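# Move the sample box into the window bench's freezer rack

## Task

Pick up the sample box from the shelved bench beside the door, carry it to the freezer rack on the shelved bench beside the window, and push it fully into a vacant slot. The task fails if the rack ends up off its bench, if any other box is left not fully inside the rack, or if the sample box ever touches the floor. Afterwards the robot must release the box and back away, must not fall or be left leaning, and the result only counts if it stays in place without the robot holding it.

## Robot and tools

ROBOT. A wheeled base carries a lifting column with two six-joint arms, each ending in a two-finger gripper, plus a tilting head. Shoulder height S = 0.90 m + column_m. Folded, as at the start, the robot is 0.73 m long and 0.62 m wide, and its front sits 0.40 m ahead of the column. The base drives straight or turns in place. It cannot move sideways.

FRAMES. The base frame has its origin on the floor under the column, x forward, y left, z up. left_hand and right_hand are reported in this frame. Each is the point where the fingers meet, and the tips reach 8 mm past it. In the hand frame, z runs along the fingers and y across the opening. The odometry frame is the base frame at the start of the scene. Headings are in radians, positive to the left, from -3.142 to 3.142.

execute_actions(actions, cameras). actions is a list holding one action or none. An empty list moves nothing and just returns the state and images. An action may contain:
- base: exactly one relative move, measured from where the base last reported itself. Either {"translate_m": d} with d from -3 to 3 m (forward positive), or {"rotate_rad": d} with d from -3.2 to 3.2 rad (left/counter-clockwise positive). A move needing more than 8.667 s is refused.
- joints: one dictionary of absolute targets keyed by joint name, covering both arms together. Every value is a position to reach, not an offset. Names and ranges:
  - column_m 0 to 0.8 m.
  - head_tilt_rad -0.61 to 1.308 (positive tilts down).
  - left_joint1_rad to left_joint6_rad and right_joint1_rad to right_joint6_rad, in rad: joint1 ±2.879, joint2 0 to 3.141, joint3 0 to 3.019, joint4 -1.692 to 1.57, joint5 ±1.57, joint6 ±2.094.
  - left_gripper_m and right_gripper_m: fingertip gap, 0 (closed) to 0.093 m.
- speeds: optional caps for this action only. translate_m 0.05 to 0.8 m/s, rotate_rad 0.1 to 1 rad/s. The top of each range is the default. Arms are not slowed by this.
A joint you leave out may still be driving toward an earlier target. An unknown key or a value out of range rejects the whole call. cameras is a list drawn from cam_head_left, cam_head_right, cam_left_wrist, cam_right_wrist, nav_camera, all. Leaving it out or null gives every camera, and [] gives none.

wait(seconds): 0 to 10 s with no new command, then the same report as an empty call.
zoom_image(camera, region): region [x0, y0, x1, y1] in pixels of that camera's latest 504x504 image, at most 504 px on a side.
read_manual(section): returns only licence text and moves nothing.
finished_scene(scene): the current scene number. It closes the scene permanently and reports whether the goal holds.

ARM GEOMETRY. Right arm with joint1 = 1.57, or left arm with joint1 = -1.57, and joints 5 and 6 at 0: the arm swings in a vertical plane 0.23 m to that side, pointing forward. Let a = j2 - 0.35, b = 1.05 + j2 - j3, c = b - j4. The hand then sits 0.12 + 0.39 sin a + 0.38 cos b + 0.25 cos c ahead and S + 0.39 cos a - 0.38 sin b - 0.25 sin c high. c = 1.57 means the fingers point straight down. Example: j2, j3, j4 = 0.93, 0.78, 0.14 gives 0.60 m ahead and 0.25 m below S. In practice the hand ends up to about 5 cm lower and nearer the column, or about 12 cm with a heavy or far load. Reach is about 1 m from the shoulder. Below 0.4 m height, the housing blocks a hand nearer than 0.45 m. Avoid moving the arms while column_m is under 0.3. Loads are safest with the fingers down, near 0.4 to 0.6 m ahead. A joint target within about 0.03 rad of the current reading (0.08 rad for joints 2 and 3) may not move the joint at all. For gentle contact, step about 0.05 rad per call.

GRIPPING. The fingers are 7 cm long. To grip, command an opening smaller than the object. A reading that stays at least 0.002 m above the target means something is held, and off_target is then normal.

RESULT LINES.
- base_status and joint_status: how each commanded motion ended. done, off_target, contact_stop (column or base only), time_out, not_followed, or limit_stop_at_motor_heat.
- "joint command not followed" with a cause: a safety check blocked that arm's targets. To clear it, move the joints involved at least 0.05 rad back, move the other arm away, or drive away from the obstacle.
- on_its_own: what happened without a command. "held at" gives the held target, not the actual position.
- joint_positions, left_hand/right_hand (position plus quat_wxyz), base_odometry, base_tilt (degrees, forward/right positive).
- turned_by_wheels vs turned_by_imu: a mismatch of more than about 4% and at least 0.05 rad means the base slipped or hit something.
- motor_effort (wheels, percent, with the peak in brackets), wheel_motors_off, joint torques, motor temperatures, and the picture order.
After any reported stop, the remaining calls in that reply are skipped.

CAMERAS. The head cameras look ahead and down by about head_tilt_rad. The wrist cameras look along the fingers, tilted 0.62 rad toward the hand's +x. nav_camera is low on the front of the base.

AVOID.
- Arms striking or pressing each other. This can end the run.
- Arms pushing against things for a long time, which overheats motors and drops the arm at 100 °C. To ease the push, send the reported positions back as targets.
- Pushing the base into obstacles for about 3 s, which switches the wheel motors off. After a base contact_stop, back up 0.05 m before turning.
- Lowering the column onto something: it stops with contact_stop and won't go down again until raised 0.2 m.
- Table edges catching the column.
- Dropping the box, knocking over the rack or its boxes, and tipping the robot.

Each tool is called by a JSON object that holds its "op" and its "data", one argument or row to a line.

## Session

{"op": "execute_actions", "data": {
  "actions": []
}}

Scene clock: 0.00 s.
Joint torques (N m, as the arm reports them, + toward a larger angle): no reading
Motor temperatures (°C, as the motors report them): left_arm=[26 27 28 28 26 27] | right_arm=[26 28 25 26 25 27]
base_odometry: x=+0.000 y=+0.000 heading=+0.000 (m, m, rad; odometry frame)
turned_by_wheels: +0.000 (rad since the last result)
turned_by_imu: +0.000 (rad since the last result)
base_tilt: forward=+0.6 right=-0.3 (deg)
base_status: not commanded
joint_positions: column_m=+0.554 head_tilt_rad=+0.870 left_joint1_rad=-1.560 left_joint2_rad=+0.918 left_joint3_rad=+0.371 left_joint4_rad=-0.953 left_joint5_rad=+0.015 left_joint6_rad=-0.093 left_gripper_m=+0.095 right_joint1_rad=+1.603 right_joint2_rad=+0.872 right_joint3_rad=+0.433 right_joint4_rad=-0.962 right_joint5_rad=+0.041 right_joint6_rad=-0.052 right_gripper_m=+0.095
joint_status: not commanded
wheel_motors_off: 0
motor_effort: left_wheel=+3 right_wheel=+3 (%)
left_hand: x=+0.1196 y=+0.2241 z=+1.2605 quat_wxyz=(+0.469, +0.049, -0.882, -0.018) (m; base frame)
right_hand: x=+0.1603 y=-0.2256 z=+1.2516 quat_wxyz=(+0.425, +0.046, -0.904, -0.002) (m; base frame)
pictures: cam_head_left, cam_head_right, cam_left_wrist, cam_right_wrist, nav_camera
Images, in order (width x height): cam_head_left 504x504, cam_head_right 504x504, cam_left_wrist 504x504, cam_right_wrist 504x504, nav_camera 504x504.

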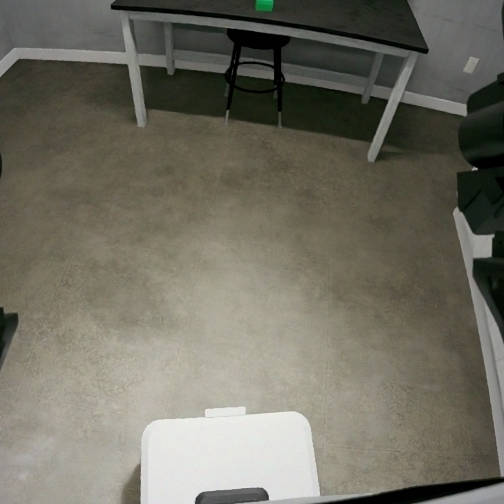

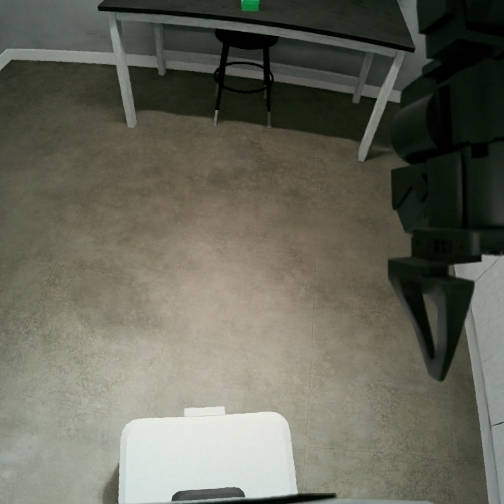

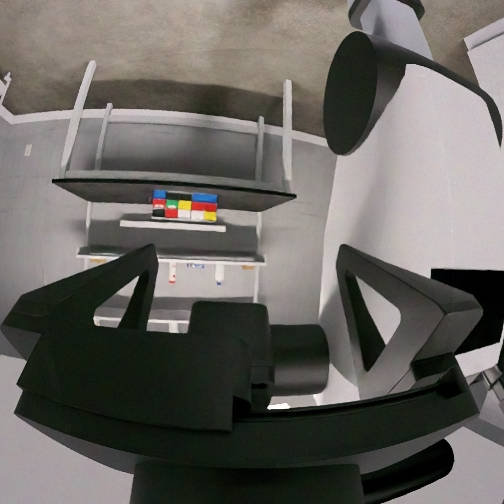

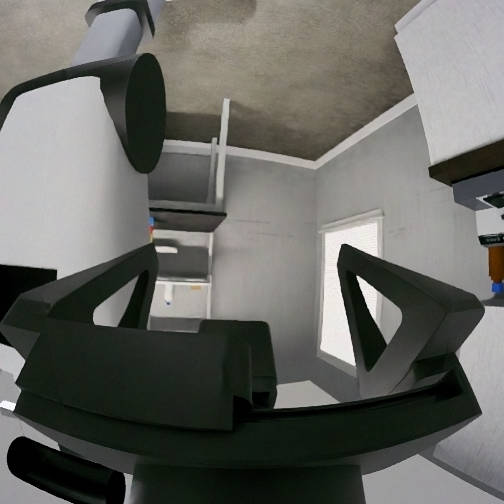

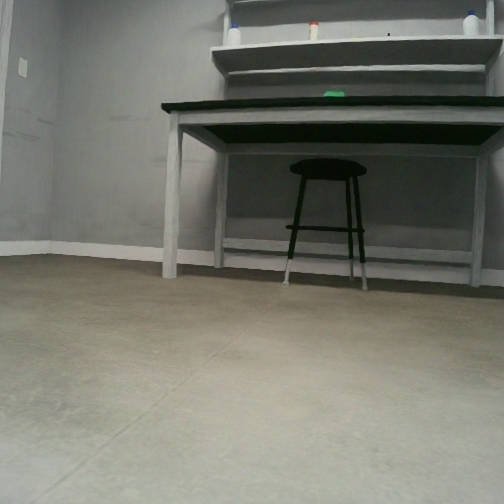

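{"op": "zoom_image", "data": {
  "camera": "cam_left_wrist",
  "region": [130, 170, 240, 240]
}}

Region (130, 170, 240, 240) of cam_left_wrist's 504x504 image, scaled by 4.582, with more detail than that image has; it fills the top 321 rows of this view, and the rest is white.

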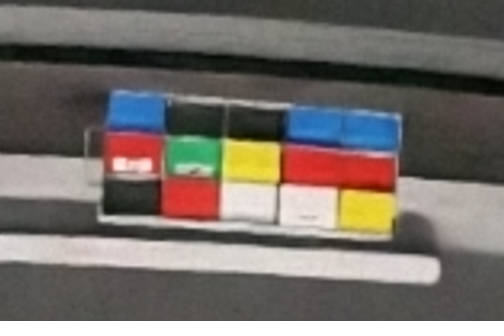

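{"op": "execute_actions", "data": {
  "actions": [
    {"base": {"translate_m": 0.8}, "joints": {"head_tilt_rad": 0.45, "left_joint1_rad": -1.57, "left_joint2_rad": 1.55, "left_joint3_rad": 1.01, "left_joint4_rad": 1.14, "left_joint5_rad": 0, "left_joint6_rad": 0}}
  ],
  "cameras": ["cam_head_left", "cam_left_wrist", "nav_camera"]
}}

Scene clock: 4.63 s.
Joint torques (N m, as the arm reports them, + toward a larger angle): left_arm=[ -0.7  -19.78   1.8    3.2   -0.15   0.17] | right_arm=[ 0.81 -4.82 -0.99 -1.22  0.04 -0.04]
Motor temperatures (°C, as the motors report them): left_arm=[26 27 28 28 26 27] | right_arm=[26 28 25 26 25 27]
base_odometry: x=+0.800 y=+0.000 heading=+0.000 (m, m, rad; odometry frame)
turned_by_wheels: +0.000 (rad since the last result)
turned_by_imu: -0.003 (rad since the last result)
base_tilt: forward=+0.7 right=-0.3 (deg)
base_status: done
joint_positions: column_m=+0.554 head_tilt_rad=+0.468 left_joint1_rad=-1.560 left_joint2_rad=+1.557 left_joint3_rad=+1.008 left_joint4_rad=+1.121 left_joint5_rad=+0.004 left_joint6_rad=-0.009 left_gripper_m=+0.095 right_joint1_rad=+1.603 right_joint2_rad=+0.872 right_joint3_rad=+0.434 right_joint4_rad=-0.962 right_joint5_rad=+0.041 right_joint6_rad=-0.052 right_gripper_m=+0.095
joint_status: all done
wheel_motors_off: 0
motor_effort: left_wheel=+2(58) right_wheel=-1(58) (%)
left_hand: x=+0.6931 y=+0.2307 z=+1.0973 quat_wxyz=(-0.521, +0.003, -0.854, -0.001) (m; base frame)
right_hand: x=+0.1607 y=-0.2256 z=+1.2515 quat_wxyz=(+0.424, +0.046, -0.904, -0.002) (m; base frame)
pictures: cam_head_left, cam_left_wrist, nav_camera
Images, in order (width x height): cam_head_left 504x504, cam_left_wrist 504x504, nav_camera 504x504.

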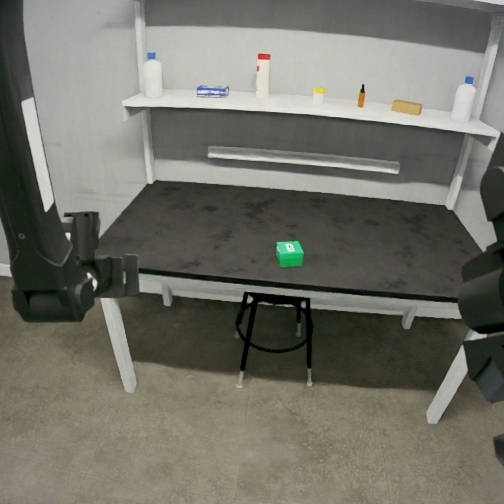

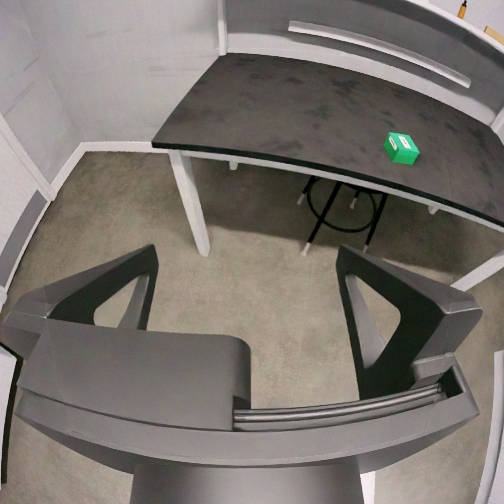

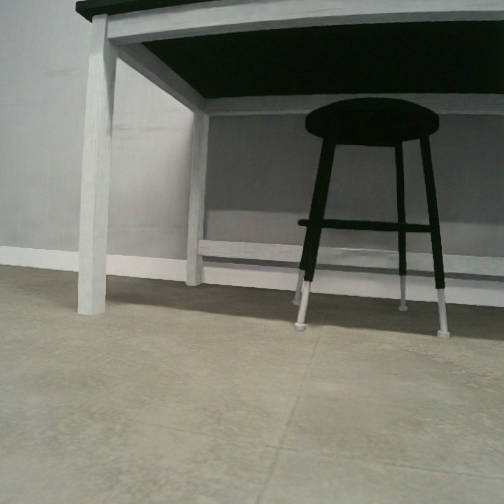

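{"op": "zoom_image", "data": {
  "camera": "cam_left_wrist",
  "region": [360, 115, 450, 185]
}}

{"op": "zoom_image", "data": {
  "camera": "cam_head_left",
  "region": [250, 225, 340, 295]
}}

Region (360, 115, 450, 185) of cam_left_wrist's 504x504 image, scaled by 5.600, with more detail than that image has.

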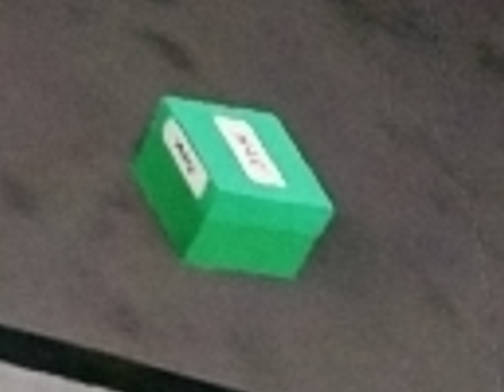

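Region (250, 225, 340, 295) of cam_head_left's 504x504 image, scaled by 5.600, with more detail than that image has.

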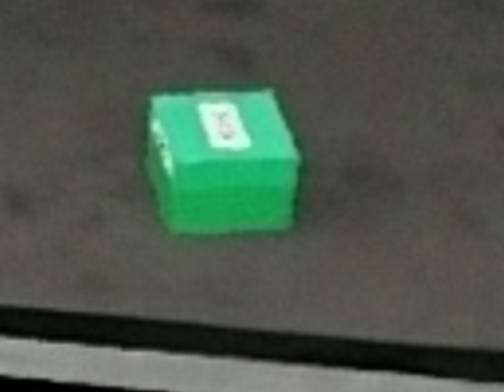

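{"op": "execute_actions", "data": {
  "actions": [
    {"base": {"translate_m": 0.2}, "joints": {"column_m": 0.33, "head_tilt_rad": 0.6, "left_joint2_rad": 0.87, "left_joint3_rad": 0.42, "left_joint4_rad": -0.95, "right_joint1_rad": 1.57, "right_joint2_rad": 1.55, "right_joint3_rad": 1.01, "right_joint4_rad": 1.14, "right_joint5_rad": 0, "right_joint6_rad": 0}}
  ],
  "cameras": ["cam_head_left", "cam_right_wrist"]
}}

{"op": "zoom_image", "data": {
  "camera": "cam_right_wrist",
  "region": [180, 40, 320, 160]
}}

Scene clock: 11.77 s.
Joint torques (N m, as the arm reports them, + toward a larger angle): left_arm=[-0.39 -9.13 -0.35 -2.   -0.15  0.17] | right_arm=[  0.45 -12.92   0.95   2.07  -0.12   0.03]
Motor temperatures (°C, as the motors report them): left_arm=[26 28 28 28 26 27] | right_arm=[26 28 25 26 25 27]
base_odometry: x=+1.000 y=+0.000 heading=+0.000 (m, m, rad; odometry frame)
turned_by_wheels: +0.000 (rad since the last result)
turned_by_imu: -0.002 (rad since the last result)
base_tilt: forward=+0.7 right=-0.4 (deg)
base_status: done
joint_positions: column_m=+0.330 head_tilt_rad=+0.604 left_joint1_rad=-1.560 left_joint2_rad=+0.875 left_joint3_rad=+0.422 left_joint4_rad=-0.934 left_joint5_rad=+0.004 left_joint6_rad=-0.009 left_gripper_m=+0.095 right_joint1_rad=+1.574 right_joint2_rad=+1.554 right_joint3_rad=+1.012 right_joint4_rad=+1.120 right_joint5_rad=+0.005 right_joint6_rad=-0.007 right_gripper_m=+0.095
joint_status: all done
wheel_motors_off: 0
motor_effort: left_wheel=+0(30) right_wheel=+1(31) (%)
left_hand: x=+0.1581 y=+0.2263 z=+1.0238 quat_wxyz=(+0.419, +0.009, -0.908, -0.003) (m; base frame)
right_hand: x=+0.6960 y=-0.2242 z=+0.8758 quat_wxyz=(-0.524, +0.002, -0.852, +0.002) (m; base frame)
pictures: cam_head_left, cam_right_wrist
Images, in order (width x height): cam_head_left 504x504, cam_right_wrist 504x504.

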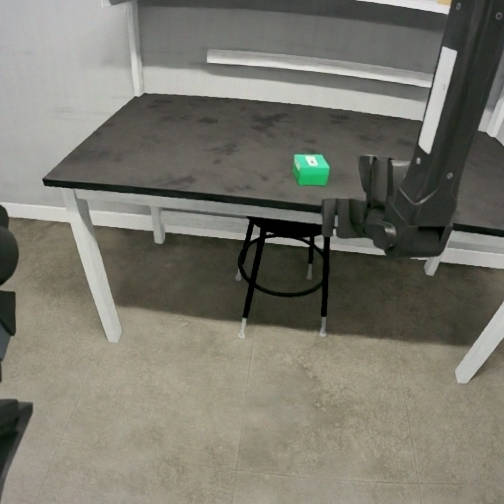

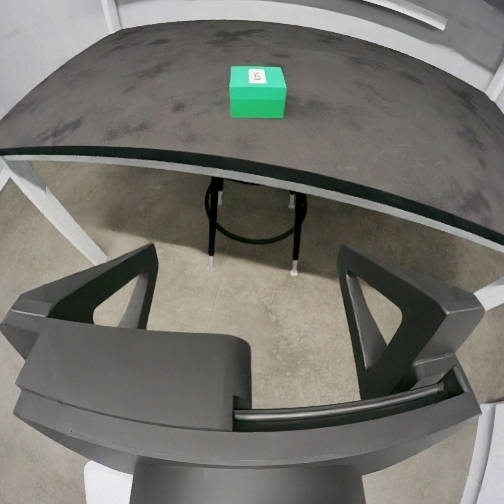

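Region (180, 40, 320, 160) of cam_right_wrist's 504x504 image, scaled by 3.600, with more detail than that image has; it fills the top 432 rows of this view, and the rest is white.

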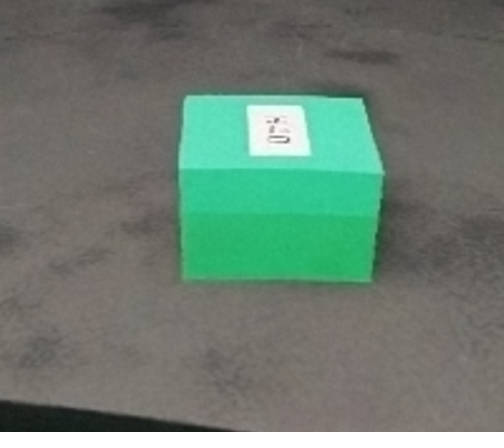

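{"op": "execute_actions", "data": {
  "actions": [
    {"base": {"rotate_rad": -0.016}, "joints": {"column_m": 0.258}}
  ],
  "cameras": []
}}

{"op": "execute_actions", "data": {
  "actions": [
    {"base": {"translate_m": 0.24}, "speeds": {"translate_m": 0.4}}
  ],
  "cameras": ["cam_right_wrist"]
}}

{"op": "zoom_image", "data": {
  "camera": "cam_right_wrist",
  "region": [130, 80, 370, 290]
}}

Scene clock: 15.27 s.
Joint torques (N m, as the arm reports them, + toward a larger angle): left_arm=[-0.5  -9.36 -0.34 -1.98 -0.14  0.18] | right_arm=[  0.63 -13.34   1.     2.06  -0.07   0.02]
Motor temperatures (°C, as the motors report them): left_arm=[26 27 28 28 26 27] | right_arm=[26 29 25 26 25 27]
base_odometry: x=+1.000 y=+0.000 heading=-0.013 (m, m, rad; odometry frame)
turned_by_wheels: -0.013 (rad since the last result)
turned_by_imu: -0.014 (rad since the last result)
base_tilt: forward=+0.6 right=-0.3 (deg)
base_status: done
joint_positions: column_m=+0.258 head_tilt_rad=+0.604 left_joint1_rad=-1.560 left_joint2_rad=+0.875 left_joint3_rad=+0.422 left_joint4_rad=-0.934 left_joint5_rad=+0.004 left_joint6_rad=-0.009 left_gripper_m=+0.095 right_joint1_rad=+1.569 right_joint2_rad=+1.554 right_joint3_rad=+1.012 right_joint4_rad=+1.120 right_joint5_rad=+0.003 right_joint6_rad=-0.007 right_gripper_m=+0.095
joint_status: all done
wheel_motors_off: 0
motor_effort: left_wheel=+3(58) right_wheel=-3(56) (%)
left_hand: x=+0.1581 y=+0.2263 z=+0.9518 quat_wxyz=(+0.419, +0.009, -0.908, -0.003) (m; base frame)
right_hand: x=+0.6960 y=-0.2272 z=+0.8038 quat_wxyz=(-0.524, +0.002, -0.852, +0.004) (m; base frame)
pictures: none
No camera images: the call's "cameras" was empty. Leave "cameras" out to get every camera's image.

Scene clock: 17.23 s.
Joint torques (N m, as the arm reports them, + toward a larger angle): left_arm=[-0.57 -8.21 -0.31 -2.01 -0.15  0.18] | right_arm=[  0.81 -12.82   0.96   2.04  -0.08   0.02]
Motor temperatures (°C, as the motors report them): left_arm=[26 27 28 28 26 27] | right_arm=[26 29 26 26 25 27]
base_odometry: x=+1.240 y=-0.003 heading=-0.014 (m, m, rad; odometry frame)
turned_by_wheels: -0.001 (rad since the last result)
turned_by_imu: -0.002 (rad since the last result)
base_tilt: forward=+0.8 right=-0.4 (deg)
base_status: done
joint_positions: column_m=+0.258 head_tilt_rad=+0.604 left_joint1_rad=-1.560 left_joint2_rad=+0.875 left_joint3_rad=+0.422 left_joint4_rad=-0.934 left_joint5_rad=+0.004 left_joint6_rad=-0.009 left_gripper_m=+0.095 right_joint1_rad=+1.569 right_joint2_rad=+1.554 right_joint3_rad=+1.012 right_joint4_rad=+1.120 right_joint5_rad=+0.003 right_joint6_rad=-0.007 right_gripper_m=+0.095
joint_status: not commanded
wheel_motors_off: 0
motor_effort: left_wheel=-2(55) right_wheel=+3(64) (%)
left_hand: x=+0.1583 y=+0.2263 z=+0.9518 quat_wxyz=(+0.418, +0.009, -0.908, -0.003) (m; base frame)
right_hand: x=+0.6962 y=-0.2272 z=+0.8039 quat_wxyz=(-0.524, +0.002, -0.852, +0.004) (m; base frame)
pictures: cam_right_wrist
Images, in order (width x height): cam_right_wrist 504x504.

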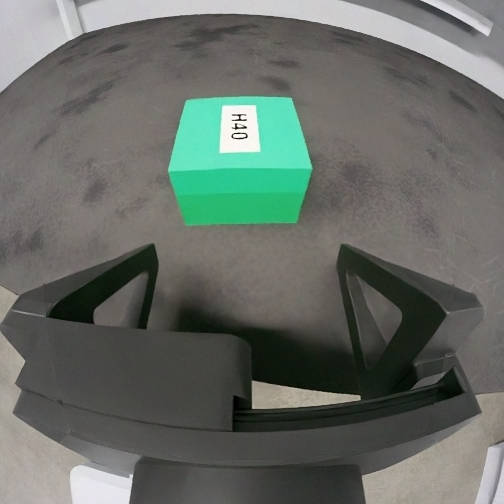

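Region (130, 80, 370, 290) of cam_right_wrist's 504x504 image, scaled by 2.100, with more detail than that image has; it fills the top 441 rows of this view, and the rest is white.

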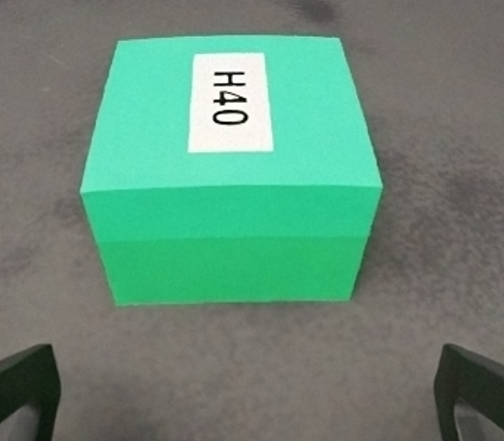

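{"op": "execute_actions", "data": {
  "actions": [
    {"base": {"translate_m": 0.072}, "joints": {"column_m": 0.255}, "speeds": {"translate_m": 0.12}}
  ],
  "cameras": ["cam_right_wrist"]
}}

{"op": "execute_actions", "data": {
  "actions": [
    {"joints": {"right_gripper_m": 0.06}}
  ],
  "cameras": ["cam_right_wrist"]
}}

Scene clock: 19.47 s.
Joint torques (N m, as the arm reports them, + toward a larger angle): left_arm=[-0.66 -8.91 -0.36 -1.88 -0.15  0.17] | right_arm=[  0.72 -12.97   1.     2.05  -0.08   0.02]
Motor temperatures (°C, as the motors report them): left_arm=[26 27 28 28 26 27] | right_arm=[26 29 26 26 25 27]
base_odometry: x=+1.312 y=-0.004 heading=-0.015 (m, m, rad; odometry frame)
turned_by_wheels: -0.001 (rad since the last result)
turned_by_imu: -0.001 (rad since the last result)
base_tilt: forward=+0.6 right=-0.4 (deg)
base_status: done
joint_positions: column_m=+0.255 head_tilt_rad=+0.604 left_joint1_rad=-1.560 left_joint2_rad=+0.875 left_joint3_rad=+0.422 left_joint4_rad=-0.934 left_joint5_rad=+0.004 left_joint6_rad=-0.009 left_gripper_m=+0.095 right_joint1_rad=+1.569 right_joint2_rad=+1.554 right_joint3_rad=+1.012 right_joint4_rad=+1.120 right_joint5_rad=+0.003 right_joint6_rad=-0.007 right_gripper_m=+0.095
joint_status: all done
wheel_motors_off: 0
motor_effort: left_wheel=-2(35) right_wheel=+1(35) (%)
left_hand: x=+0.1582 y=+0.2263 z=+0.9489 quat_wxyz=(+0.418, +0.009, -0.908, -0.003) (m; base frame)
right_hand: x=+0.6959 y=-0.2272 z=+0.8007 quat_wxyz=(-0.523, +0.002, -0.852, +0.004) (m; base frame)
pictures: cam_right_wrist
Images, in order (width x height): cam_right_wrist 504x504.

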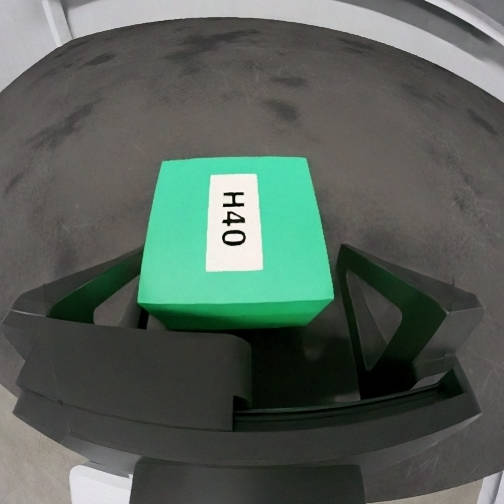

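Scene clock: 20.00 s.
Joint torques (N m, as the arm reports them, + toward a larger angle): left_arm=[-0.6  -8.82 -0.27 -1.98 -0.13  0.17] | right_arm=[  0.66 -13.     1.02   2.08  -0.05   0.02]
Motor temperatures (°C, as the motors report them): left_arm=[26 27 28 28 26 27] | right_arm=[26 29 26 26 25 27]
base_odometry: x=+1.312 y=-0.004 heading=-0.015 (m, m, rad; odometry frame)
turned_by_wheels: +0.000 (rad since the last result)
turned_by_imu: +0.000 (rad since the last result)
base_tilt: forward=+0.7 right=-0.4 (deg)
base_status: not commanded
joint_positions: column_m=+0.255 head_tilt_rad=+0.604 left_joint1_rad=-1.560 left_joint2_rad=+0.875 left_joint3_rad=+0.422 left_joint4_rad=-0.934 left_joint5_rad=+0.004 left_joint6_rad=-0.009 left_gripper_m=+0.095 right_joint1_rad=+1.569 right_joint2_rad=+1.554 right_joint3_rad=+1.012 right_joint4_rad=+1.121 right_joint5_rad=+0.003 right_joint6_rad=-0.006 right_gripper_m=+0.076
joint_status: right_gripper_m off_target (ended at +0.076, target +0.060)
wheel_motors_off: 0
motor_effort: left_wheel=-3(2) right_wheel=+1(4) (%)
left_hand: x=+0.1582 y=+0.2263 z=+0.9489 quat_wxyz=(+0.418, +0.009, -0.908, -0.003) (m; base frame)
right_hand: x=+0.6959 y=-0.2272 z=+0.8008 quat_wxyz=(-0.524, +0.002, -0.852, +0.004) (m; base frame)
pictures: cam_right_wrist
Images, in order (width x height): cam_right_wrist 504x504.

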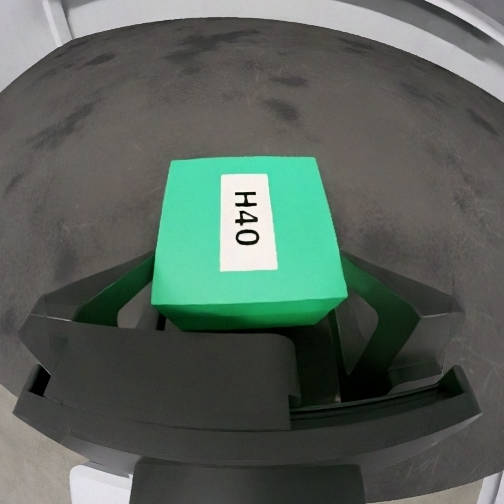

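{"op": "execute_actions", "data": {
  "actions": [
    {"base": {"translate_m": -0.895}, "joints": {"column_m": 0.45, "head_tilt_rad": 0.4}}
  ],
  "cameras": ["cam_right_wrist"]
}}

{"op": "execute_actions", "data": {
  "actions": [
    {"base": {"rotate_rad": 2.95}, "joints": {"column_m": 0.55}}
  ],
  "cameras": ["cam_head_left", "cam_right_wrist", "nav_camera"]
}}

Scene clock: 28.23 s.
Joint torques (N m, as the arm reports them, + toward a larger angle): left_arm=[-0.43 -8.81  0.08 -2.05 -0.13  0.17] | right_arm=[  0.45 -12.84   1.36   2.08  -0.05   0.02]
Motor temperatures (°C, as the motors report them): left_arm=[26 27 28 28 26 27] | right_arm=[26 29 26 26 25 27]
base_odometry: x=+0.417 y=+0.009 heading=-0.017 (m, m, rad; odometry frame)
turned_by_wheels: -0.001 (rad since the last result)
turned_by_imu: -0.001 (rad since the last result)
base_tilt: forward=+0.7 right=-0.3 (deg)
base_status: done
joint_positions: column_m=+0.450 head_tilt_rad=+0.418 left_joint1_rad=-1.560 left_joint2_rad=+0.874 left_joint3_rad=+0.418 left_joint4_rad=-0.934 left_joint5_rad=+0.004 left_joint6_rad=-0.009 left_gripper_m=+0.095 right_joint1_rad=+1.569 right_joint2_rad=+1.554 right_joint3_rad=+1.008 right_joint4_rad=+1.121 right_joint5_rad=+0.003 right_joint6_rad=-0.006 right_gripper_m=+0.076
joint_status: all done
wheel_motors_off: 0
motor_effort: left_wheel=+0(72) right_wheel=+2(79) (%)
left_hand: x=+0.1563 y=+0.2263 z=+1.1444 quat_wxyz=(+0.420, +0.009, -0.908, -0.003) (m; base frame)
right_hand: x=+0.6941 y=-0.2272 z=+0.9947 quat_wxyz=(-0.522, +0.002, -0.853, +0.004) (m; base frame)
pictures: cam_right_wrist
Images, in order (width x height): cam_right_wrist 504x504.

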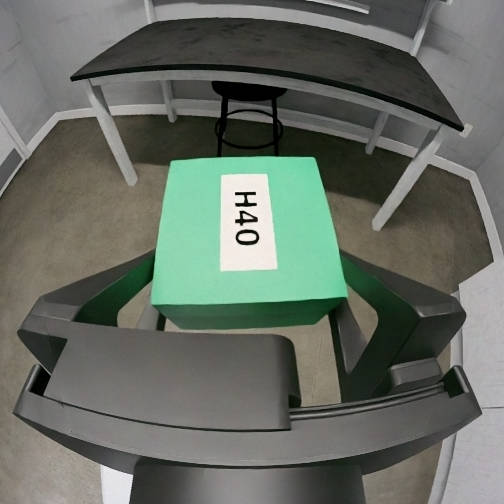

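Scene clock: 32.77 s.
Joint torques (N m, as the arm reports them, + toward a larger angle): left_arm=[-0.57 -8.86  0.06 -2.04 -0.13  0.16] | right_arm=[  0.47 -12.76   1.2    2.06  -0.06   0.02]
Motor temperatures (°C, as the motors report them): left_arm=[26 27 28 28 26 27] | right_arm=[26 30 26 26 25 28]
base_odometry: x=+0.417 y=+0.010 heading=+2.932 (m, m, rad; odometry frame)
turned_by_wheels: +2.949 (rad since the last result)
turned_by_imu: +2.925 (rad since the last result)
base_tilt: forward=+0.7 right=-0.4 (deg)
base_status: done
joint_positions: column_m=+0.550 head_tilt_rad=+0.418 left_joint1_rad=-1.560 left_joint2_rad=+0.874 left_joint3_rad=+0.418 left_joint4_rad=-0.934 left_joint5_rad=+0.004 left_joint6_rad=-0.009 left_gripper_m=+0.095 right_joint1_rad=+1.569 right_joint2_rad=+1.554 right_joint3_rad=+1.008 right_joint4_rad=+1.121 right_joint5_rad=+0.003 right_joint6_rad=-0.006 right_gripper_m=+0.076
joint_status: all done
wheel_motors_off: 0
motor_effort: left_wheel=-10(53) right_wheel=+9(77) (%)
left_hand: x=+0.1563 y=+0.2263 z=+1.2444 quat_wxyz=(+0.420, +0.009, -0.908, -0.003) (m; base frame)
right_hand: x=+0.6941 y=-0.2269 z=+1.0947 quat_wxyz=(-0.522, +0.002, -0.853, +0.004) (m; base frame)
pictures: cam_head_left, cam_right_wrist, nav_camera
Images, in order (width x height): cam_head_left 504x504, cam_right_wrist 504x504, nav_camera 504x504.

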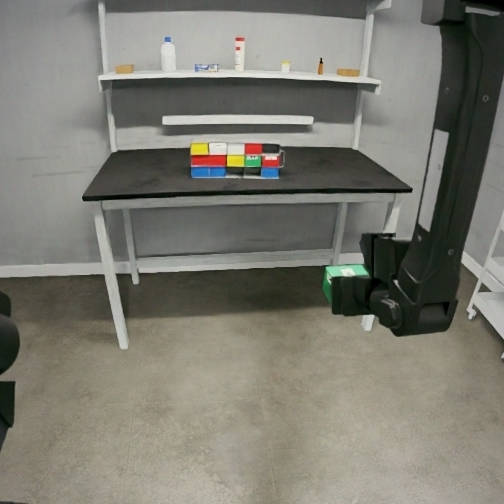

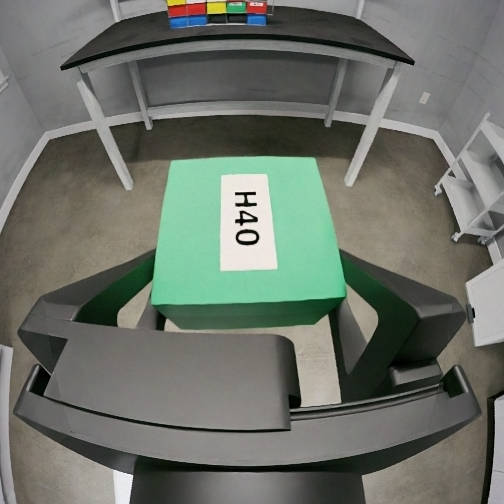

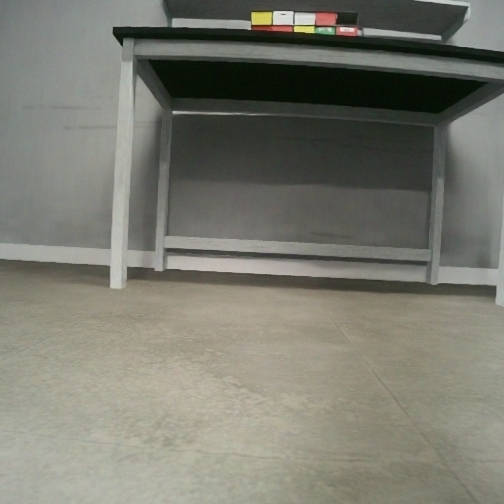

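{"op": "zoom_image", "data": {
  "camera": "cam_right_wrist",
  "region": [150, 0, 300, 60]
}}

{"op": "zoom_image", "data": {
  "camera": "cam_head_left",
  "region": [170, 125, 310, 205]
}}

Region (150, 0, 300, 60) of cam_right_wrist's 504x504 image, scaled by 3.360, with more detail than that image has; it fills the top 202 rows of this view, and the rest is white.

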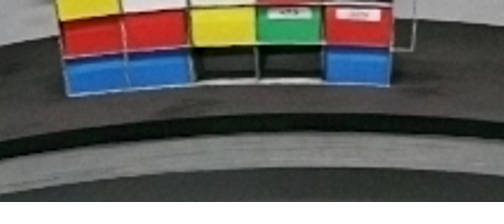

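Region (170, 125, 310, 205) of cam_head_left's 504x504 image, scaled by 3.600, with more detail than that image has; it fills the top 288 rows of this view, and the rest is white.

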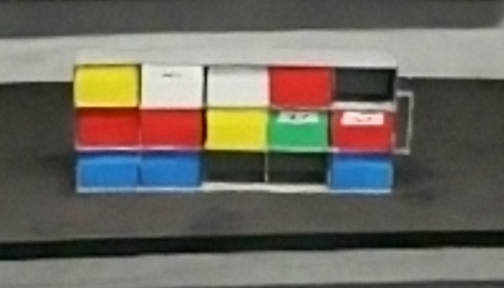

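{"op": "execute_actions", "data": {
  "actions": [
    {"base": {"rotate_rad": 0.138}}
  ],
  "cameras": []
}}

{"op": "execute_actions", "data": {
  "actions": [
    {"base": {"translate_m": 0.85}}
  ],
  "cameras": []
}}

{"op": "execute_actions", "data": {
  "actions": [
    {"base": {"rotate_rad": -0.278}, "joints": {"head_tilt_rad": 0.55}}
  ],
  "cameras": ["cam_head_left", "cam_right_wrist"]
}}

{"op": "zoom_image", "data": {
  "camera": "cam_right_wrist",
  "region": [40, 0, 340, 170]
}}

Scene clock: 38.30 s.
Joint torques (N m, as the arm reports them, + toward a larger angle): left_arm=[-0.63 -8.88  0.01 -2.05 -0.13  0.17] | right_arm=[  0.77 -13.     1.38   2.01  -0.06   0.02]
Motor temperatures (°C, as the motors report them): left_arm=[26 27 28 28 26 27] | right_arm=[26 30 26 26 25 28]
base_odometry: x=+0.417 y=+0.010 heading=+3.068 (m, m, rad; odometry frame)
turned_by_wheels: +0.137 (rad since the last result)
turned_by_imu: +0.135 (rad since the last result)
base_tilt: forward=+0.6 right=-0.4 (deg)
base_status: done
joint_positions: column_m=+0.550 head_tilt_rad=+0.418 left_joint1_rad=-1.560 left_joint2_rad=+0.874 left_joint3_rad=+0.418 left_joint4_rad=-0.934 left_joint5_rad=+0.004 left_joint6_rad=-0.009 left_gripper_m=+0.095 right_joint1_rad=+1.571 right_joint2_rad=+1.554 right_joint3_rad=+1.008 right_joint4_rad=+1.121 right_joint5_rad=+0.002 right_joint6_rad=-0.006 right_gripper_m=+0.076
joint_status: not commanded
wheel_motors_off: 0
motor_effort: left_wheel=-10(36) right_wheel=+10(34) (%)
left_hand: x=+0.1563 y=+0.2263 z=+1.2444 quat_wxyz=(+0.420, +0.009, -0.908, -0.003) (m; base frame)
right_hand: x=+0.6941 y=-0.2257 z=+1.0947 quat_wxyz=(-0.522, +0.002, -0.853, +0.002) (m; base frame)
pictures: none
No camera images: the call's "cameras" was empty. Leave "cameras" out to get every camera's image.

Scene clock: 41.43 s.
Joint torques (N m, as the arm reports them, + toward a larger angle): left_arm=[-0.35 -8.67 -0.27 -1.97 -0.13  0.18] | right_arm=[  0.61 -13.38   1.16   1.99  -0.05   0.02]
Motor temperatures (°C, as the motors report them): left_arm=[26 27 28 28 26 27] | right_arm=[26 30 26 26 25 28]
base_odometry: x=-0.431 y=+0.071 heading=+3.069 (m, m, rad; odometry frame)
turned_by_wheels: +0.000 (rad since the last result)
turned_by_imu: -0.002 (rad since the last result)
base_tilt: forward=+0.7 right=-0.3 (deg)
base_status: done
joint_positions: column_m=+0.550 head_tilt_rad=+0.418 left_joint1_rad=-1.560 left_joint2_rad=+0.874 left_joint3_rad=+0.423 left_joint4_rad=-0.934 left_joint5_rad=+0.004 left_joint6_rad=-0.009 left_gripper_m=+0.095 right_joint1_rad=+1.571 right_joint2_rad=+1.554 right_joint3_rad=+1.010 right_joint4_rad=+1.121 right_joint5_rad=+0.002 right_joint6_rad=-0.006 right_gripper_m=+0.076
joint_status: not commanded
wheel_motors_off: 0
motor_effort: left_wheel=+1(71) right_wheel=-1(72) (%)
left_hand: x=+0.1588 y=+0.2263 z=+1.2437 quat_wxyz=(+0.418, +0.009, -0.909, -0.003) (m; base frame)
right_hand: x=+0.6948 y=-0.2257 z=+1.0950 quat_wxyz=(-0.523, +0.002, -0.853, +0.002) (m; base frame)
pictures: none
No camera images: the call's "cameras" was empty. Leave "cameras" out to get every camera's image.

Scene clock: 43.03 s.
Joint torques (N m, as the arm reports them, + toward a larger angle): left_arm=[-0.49 -8.79 -0.4  -2.06 -0.12  0.18] | right_arm=[  0.66 -12.91   1.17   2.06  -0.04   0.02]
Motor temperatures (°C, as the motors report them): left_arm=[26 27 28 28 26 27] | right_arm=[26 30 26 26 25 28]
base_odometry: x=-0.431 y=+0.072 heading=+2.793 (m, m, rad; odometry frame)
turned_by_wheels: -0.276 (rad since the last result)
turned_by_imu: -0.272 (rad since the last result)
base_tilt: forward=+0.7 right=-0.3 (deg)
base_status: done
joint_positions: column_m=+0.550 head_tilt_rad=+0.554 left_joint1_rad=-1.560 left_joint2_rad=+0.874 left_joint3_rad=+0.423 left_joint4_rad=-0.934 left_joint5_rad=+0.004 left_joint6_rad=-0.009 left_gripper_m=+0.095 right_joint1_rad=+1.569 right_joint2_rad=+1.554 right_joint3_rad=+1.010 right_joint4_rad=+1.121 right_joint5_rad=+0.002 right_joint6_rad=-0.006 right_gripper_m=+0.076
joint_status: all done
wheel_motors_off: 0
motor_effort: left_wheel=+3(50) right_wheel=-3(73) (%)
left_hand: x=+0.1588 y=+0.2263 z=+1.2437 quat_wxyz=(+0.418, +0.009, -0.909, -0.003) (m; base frame)
right_hand: x=+0.6948 y=-0.2271 z=+1.0950 quat_wxyz=(-0.523, +0.002, -0.853, +0.004) (m; base frame)
pictures: cam_head_left, cam_right_wrist
Images, in order (width x height): cam_head_left 504x504, cam_right_wrist 504x504.

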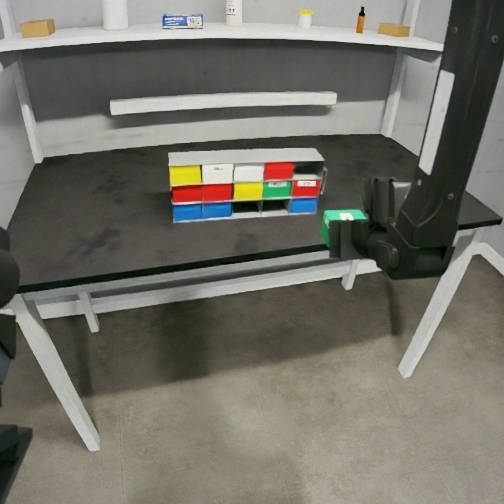

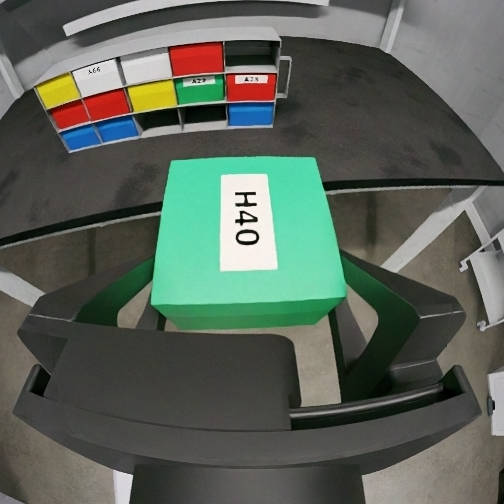

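Region (40, 0, 340, 170) of cam_right_wrist's 504x504 image, scaled by 1.680, with more detail than that image has; it fills the top 286 rows of this view, and the rest is white.

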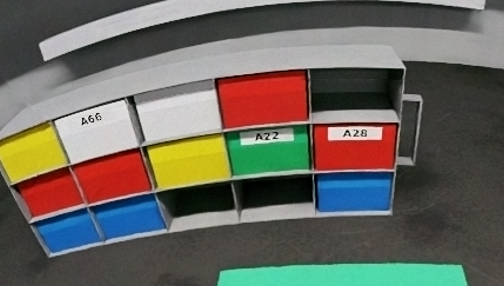

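{"op": "zoom_image", "data": {
  "camera": "cam_right_wrist",
  "region": [160, 10, 340, 170]
}}

Region (160, 10, 340, 170) of cam_right_wrist's 504x504 image, scaled by 2.800, with more detail than that image has.

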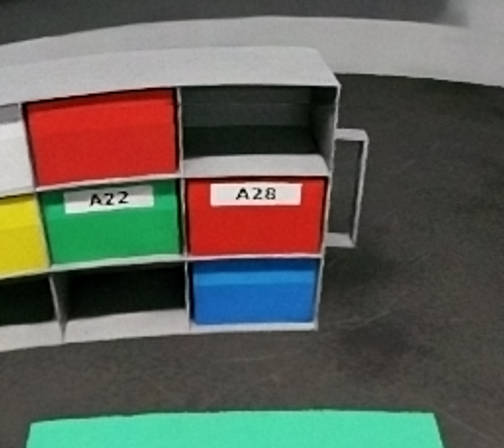

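{"op": "execute_actions", "data": {
  "actions": [
    {"base": {"translate_m": 0.26}, "joints": {"column_m": 0.521}, "speeds": {"translate_m": 0.4}}
  ],
  "cameras": ["cam_right_wrist"]
}}

{"op": "zoom_image", "data": {
  "camera": "cam_right_wrist",
  "region": [130, 40, 370, 200]
}}

Scene clock: 50.13 s.
Joint torques (N m, as the arm reports them, + toward a larger angle): left_arm=[-0.21 -8.91 -0.58 -1.93 -0.14  0.18] | right_arm=[  0.74 -12.68   1.06   2.07  -0.04   0.02]
Motor temperatures (°C, as the motors report them): left_arm=[26 27 28 28 26 27] | right_arm=[26 30 26 26 25 28]
base_odometry: x=-0.675 y=+0.161 heading=+2.791 (m, m, rad; odometry frame)
turned_by_wheels: -0.002 (rad since the last result)
turned_by_imu: -0.004 (rad since the last result)
base_tilt: forward=+0.6 right=-0.4 (deg)
base_status: done
joint_positions: column_m=+0.521 head_tilt_rad=+0.554 left_joint1_rad=-1.560 left_joint2_rad=+0.873 left_joint3_rad=+0.422 left_joint4_rad=-0.935 left_joint5_rad=+0.004 left_joint6_rad=-0.009 left_gripper_m=+0.095 right_joint1_rad=+1.569 right_joint2_rad=+1.554 right_joint3_rad=+1.010 right_joint4_rad=+1.121 right_joint5_rad=+0.002 right_joint6_rad=-0.006 right_gripper_m=+0.076
joint_status: all done
wheel_motors_off: 0
motor_effort: left_wheel=-2(60) right_wheel=+1(68) (%)
left_hand: x=+0.1586 y=+0.2263 z=+1.2150 quat_wxyz=(+0.418, +0.009, -0.908, -0.003) (m; base frame)
right_hand: x=+0.6950 y=-0.2271 z=+1.0663 quat_wxyz=(-0.523, +0.002, -0.852, +0.004) (m; base frame)
pictures: cam_right_wrist
Images, in order (width x height): cam_right_wrist 504x504.

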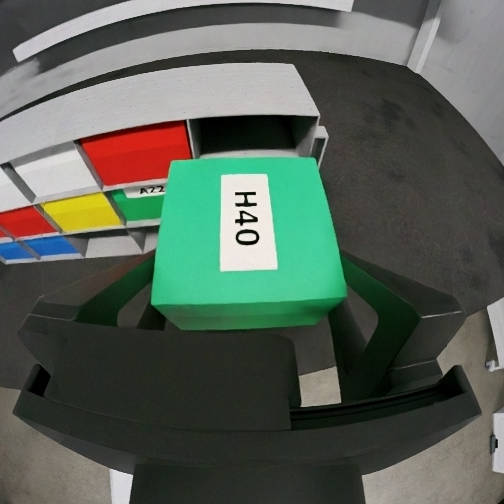

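Region (130, 40, 370, 200) of cam_right_wrist's 504x504 image, scaled by 2.100, with more detail than that image has.

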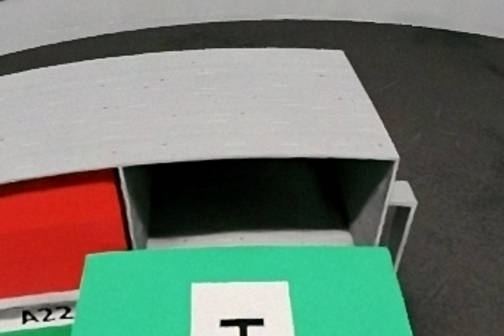

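{"op": "execute_actions", "data": {
  "actions": [
    {"base": {"rotate_rad": -0.006}, "joints": {"column_m": 0.523}, "speeds": {"rotate_rad": 0.1}}
  ],
  "cameras": []
}}

{"op": "execute_actions", "data": {
  "actions": [
    {"base": {"translate_m": 0.025}, "speeds": {"translate_m": 0.08}}
  ],
  "cameras": ["cam_right_wrist"]
}}

{"op": "zoom_image", "data": {
  "camera": "cam_right_wrist",
  "region": [130, 80, 370, 240]
}}

Scene clock: 53.17 s.
Joint torques (N m, as the arm reports them, + toward a larger angle): left_arm=[-0.46 -8.47 -0.37 -2.01 -0.12  0.17] | right_arm=[  0.87 -13.12   1.21   2.19  -0.04   0.02]
Motor temperatures (°C, as the motors report them): left_arm=[26 27 28 28 26 27] | right_arm=[26 30 26 26 25 28]
base_odometry: x=-0.675 y=+0.161 heading=+2.788 (m, m, rad; odometry frame)
turned_by_wheels: -0.003 (rad since the last result)
turned_by_imu: -0.004 (rad since the last result)
base_tilt: forward=+0.7 right=-0.3 (deg)
base_status: done
joint_positions: column_m=+0.523 head_tilt_rad=+0.554 left_joint1_rad=-1.560 left_joint2_rad=+0.873 left_joint3_rad=+0.422 left_joint4_rad=-0.935 left_joint5_rad=+0.003 left_joint6_rad=-0.009 left_gripper_m=+0.095 right_joint1_rad=+1.568 right_joint2_rad=+1.554 right_joint3_rad=+1.010 right_joint4_rad=+1.121 right_joint5_rad=+0.002 right_joint6_rad=-0.006 right_gripper_m=+0.076
joint_status: all done
wheel_motors_off: 0
motor_effort: left_wheel=+2(47) right_wheel=-2(46) (%)
left_hand: x=+0.1586 y=+0.2264 z=+1.2168 quat_wxyz=(+0.418, +0.009, -0.908, -0.004) (m; base frame)
right_hand: x=+0.6950 y=-0.2273 z=+1.0681 quat_wxyz=(-0.523, +0.002, -0.852, +0.004) (m; base frame)
pictures: none
No camera images: the call's "cameras" was empty. Leave "cameras" out to get every camera's image.

Scene clock: 54.13 s.
Joint torques (N m, as the arm reports them, + toward a larger angle): left_arm=[-0.42 -8.74 -0.19 -2.06 -0.16  0.17] | right_arm=[  0.58 -12.58   1.03   1.99  -0.05   0.02]
Motor temperatures (°C, as the motors report them): left_arm=[26 27 28 28 26 27] | right_arm=[26 30 26 26 25 28]
base_odometry: x=-0.699 y=+0.169 heading=+2.787 (m, m, rad; odometry frame)
turned_by_wheels: -0.001 (rad since the last result)
turned_by_imu: -0.001 (rad since the last result)
base_tilt: forward=+0.7 right=-0.4 (deg)
base_status: done
joint_positions: column_m=+0.523 head_tilt_rad=+0.554 left_joint1_rad=-1.560 left_joint2_rad=+0.873 left_joint3_rad=+0.422 left_joint4_rad=-0.935 left_joint5_rad=+0.003 left_joint6_rad=-0.009 left_gripper_m=+0.095 right_joint1_rad=+1.568 right_joint2_rad=+1.554 right_joint3_rad=+1.009 right_joint4_rad=+1.121 right_joint5_rad=+0.002 right_joint6_rad=-0.006 right_gripper_m=+0.076
joint_status: not commanded
wheel_motors_off: 0
motor_effort: left_wheel=+0(39) right_wheel=+0(30) (%)
left_hand: x=+0.1582 y=+0.2264 z=+1.2169 quat_wxyz=(+0.418, +0.009, -0.908, -0.004) (m; base frame)
right_hand: x=+0.6944 y=-0.2273 z=+1.0679 quat_wxyz=(-0.522, +0.002, -0.853, +0.004) (m; base frame)
pictures: cam_right_wrist
Images, in order (width x height): cam_right_wrist 504x504.

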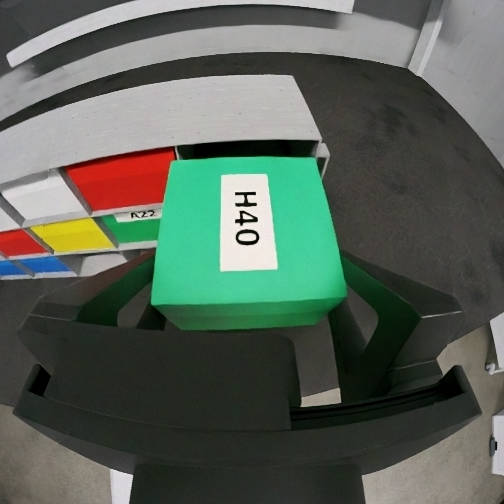

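Region (130, 80, 370, 240) of cam_right_wrist's 504x504 image, scaled by 2.100, with more detail than that image has.

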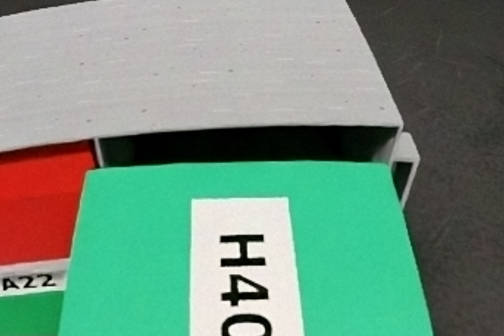

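{"op": "execute_actions", "data": {
  "actions": [
    {"base": {"rotate_rad": -0.0045}, "joints": {"column_m": 0.522}, "speeds": {"rotate_rad": 0.1}}
  ],
  "cameras": []
}}

{"op": "execute_actions", "data": {
  "actions": [
    {"base": {"translate_m": 0.02}, "speeds": {"translate_m": 0.05}}
  ],
  "cameras": ["cam_right_wrist"]
}}

{"op": "zoom_image", "data": {
  "camera": "cam_right_wrist",
  "region": [130, 80, 370, 240]
}}

Scene clock: 56.70 s.
Joint torques (N m, as the arm reports them, + toward a larger angle): left_arm=[-0.53 -8.84 -0.13 -2.12 -0.12  0.17] | right_arm=[  0.64 -12.9    1.34   2.09  -0.05   0.02]
Motor temperatures (°C, as the motors report them): left_arm=[26 27 28 28 26 27] | right_arm=[26 30 26 26 25 28]
base_odometry: x=-0.699 y=+0.169 heading=+2.786 (m, m, rad; odometry frame)
turned_by_wheels: -0.001 (rad since the last result)
turned_by_imu: -0.002 (rad since the last result)
base_tilt: forward=+0.6 right=-0.3 (deg)
base_status: done
joint_positions: column_m=+0.522 head_tilt_rad=+0.554 left_joint1_rad=-1.560 left_joint2_rad=+0.873 left_joint3_rad=+0.422 left_joint4_rad=-0.935 left_joint5_rad=+0.003 left_joint6_rad=-0.009 left_gripper_m=+0.095 right_joint1_rad=+1.568 right_joint2_rad=+1.554 right_joint3_rad=+1.009 right_joint4_rad=+1.121 right_joint5_rad=+0.002 right_joint6_rad=-0.006 right_gripper_m=+0.076
joint_status: all done
wheel_motors_off: 0
motor_effort: left_wheel=+1(47) right_wheel=-1(49) (%)
left_hand: x=+0.1582 y=+0.2264 z=+1.2160 quat_wxyz=(+0.418, +0.009, -0.908, -0.004) (m; base frame)
right_hand: x=+0.6943 y=-0.2273 z=+1.0669 quat_wxyz=(-0.522, +0.002, -0.853, +0.004) (m; base frame)
pictures: none
No camera images: the call's "cameras" was empty. Leave "cameras" out to get every camera's image.

Scene clock: 57.90 s.
Joint torques (N m, as the arm reports them, + toward a larger angle): left_arm=[-0.5  -8.17 -0.16 -1.99 -0.14  0.19] | right_arm=[  0.76 -12.53   1.31   2.02  -0.04   0.02]
Motor temperatures (°C, as the motors report them): left_arm=[26 27 28 28 26 27] | right_arm=[26 30 26 26 25 28]
base_odometry: x=-0.718 y=+0.176 heading=+2.785 (m, m, rad; odometry frame)
turned_by_wheels: +0.000 (rad since the last result)
turned_by_imu: -0.001 (rad since the last result)
base_tilt: forward=+0.7 right=-0.3 (deg)
base_status: done
joint_positions: column_m=+0.522 head_tilt_rad=+0.554 left_joint1_rad=-1.560 left_joint2_rad=+0.873 left_joint3_rad=+0.420 left_joint4_rad=-0.935 left_joint5_rad=+0.003 left_joint6_rad=-0.009 left_gripper_m=+0.095 right_joint1_rad=+1.568 right_joint2_rad=+1.554 right_joint3_rad=+1.009 right_joint4_rad=+1.121 right_joint5_rad=+0.002 right_joint6_rad=-0.006 right_gripper_m=+0.076
joint_status: not commanded
wheel_motors_off: 0
motor_effort: left_wheel=-1(36) right_wheel=+3(29) (%)
left_hand: x=+0.1571 y=+0.2264 z=+1.2163 quat_wxyz=(+0.419, +0.009, -0.908, -0.004) (m; base frame)
right_hand: x=+0.6944 y=-0.2273 z=+1.0670 quat_wxyz=(-0.522, +0.002, -0.853, +0.004) (m; base frame)
pictures: cam_right_wrist
Images, in order (width x height): cam_right_wrist 504x504.

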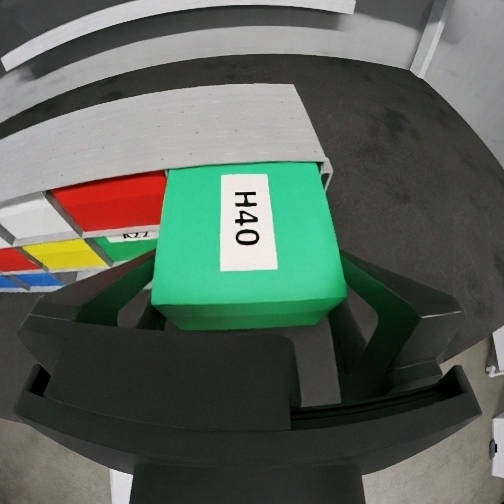

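Region (130, 80, 370, 240) of cam_right_wrist's 504x504 image, scaled by 2.100, with more detail than that image has.

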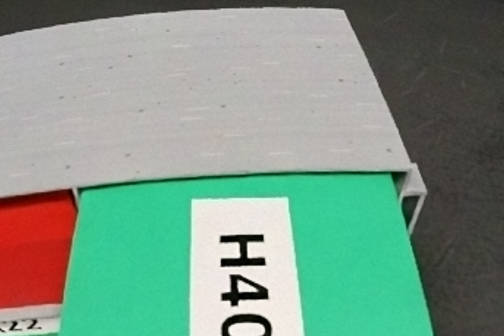

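{"op": "execute_actions", "data": {
  "actions": [
    {"base": {"translate_m": 0.034}, "speeds": {"translate_m": 0.05}}
  ],
  "cameras": ["cam_right_wrist"]
}}

Scene clock: 59.67 s.
Joint torques (N m, as the arm reports them, + toward a larger angle): left_arm=[-0.62 -8.67 -0.12 -2.03 -0.13  0.18] | right_arm=[  0.74 -12.68   1.26   2.04  -0.03   0.02]
Motor temperatures (°C, as the motors report them): left_arm=[26 27 28 28 26 27] | right_arm=[26 30 26 26 25 28]
base_odometry: x=-0.750 y=+0.188 heading=+2.784 (m, m, rad; odometry frame)
turned_by_wheels: -0.001 (rad since the last result)
turned_by_imu: -0.002 (rad since the last result)
base_tilt: forward=+0.7 right=-0.4 (deg)
base_status: done
joint_positions: column_m=+0.522 head_tilt_rad=+0.554 left_joint1_rad=-1.560 left_joint2_rad=+0.873 left_joint3_rad=+0.420 left_joint4_rad=-0.935 left_joint5_rad=+0.003 left_joint6_rad=-0.009 left_gripper_m=+0.095 right_joint1_rad=+1.568 right_joint2_rad=+1.554 right_joint3_rad=+1.007 right_joint4_rad=+1.121 right_joint5_rad=+0.002 right_joint6_rad=-0.006 right_gripper_m=+0.076
joint_status: not commanded
wheel_motors_off: 0
motor_effort: left_wheel=-3(43) right_wheel=+3(31) (%)
left_hand: x=+0.1571 y=+0.2264 z=+1.2163 quat_wxyz=(+0.419, +0.009, -0.908, -0.004) (m; base frame)
right_hand: x=+0.6937 y=-0.2273 z=+1.0666 quat_wxyz=(-0.522, +0.002, -0.853, +0.004) (m; base frame)
pictures: cam_right_wrist
Images, in order (width x height): cam_right_wrist 504x504.

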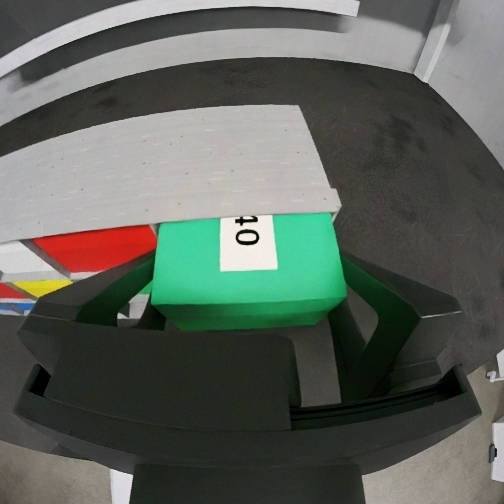

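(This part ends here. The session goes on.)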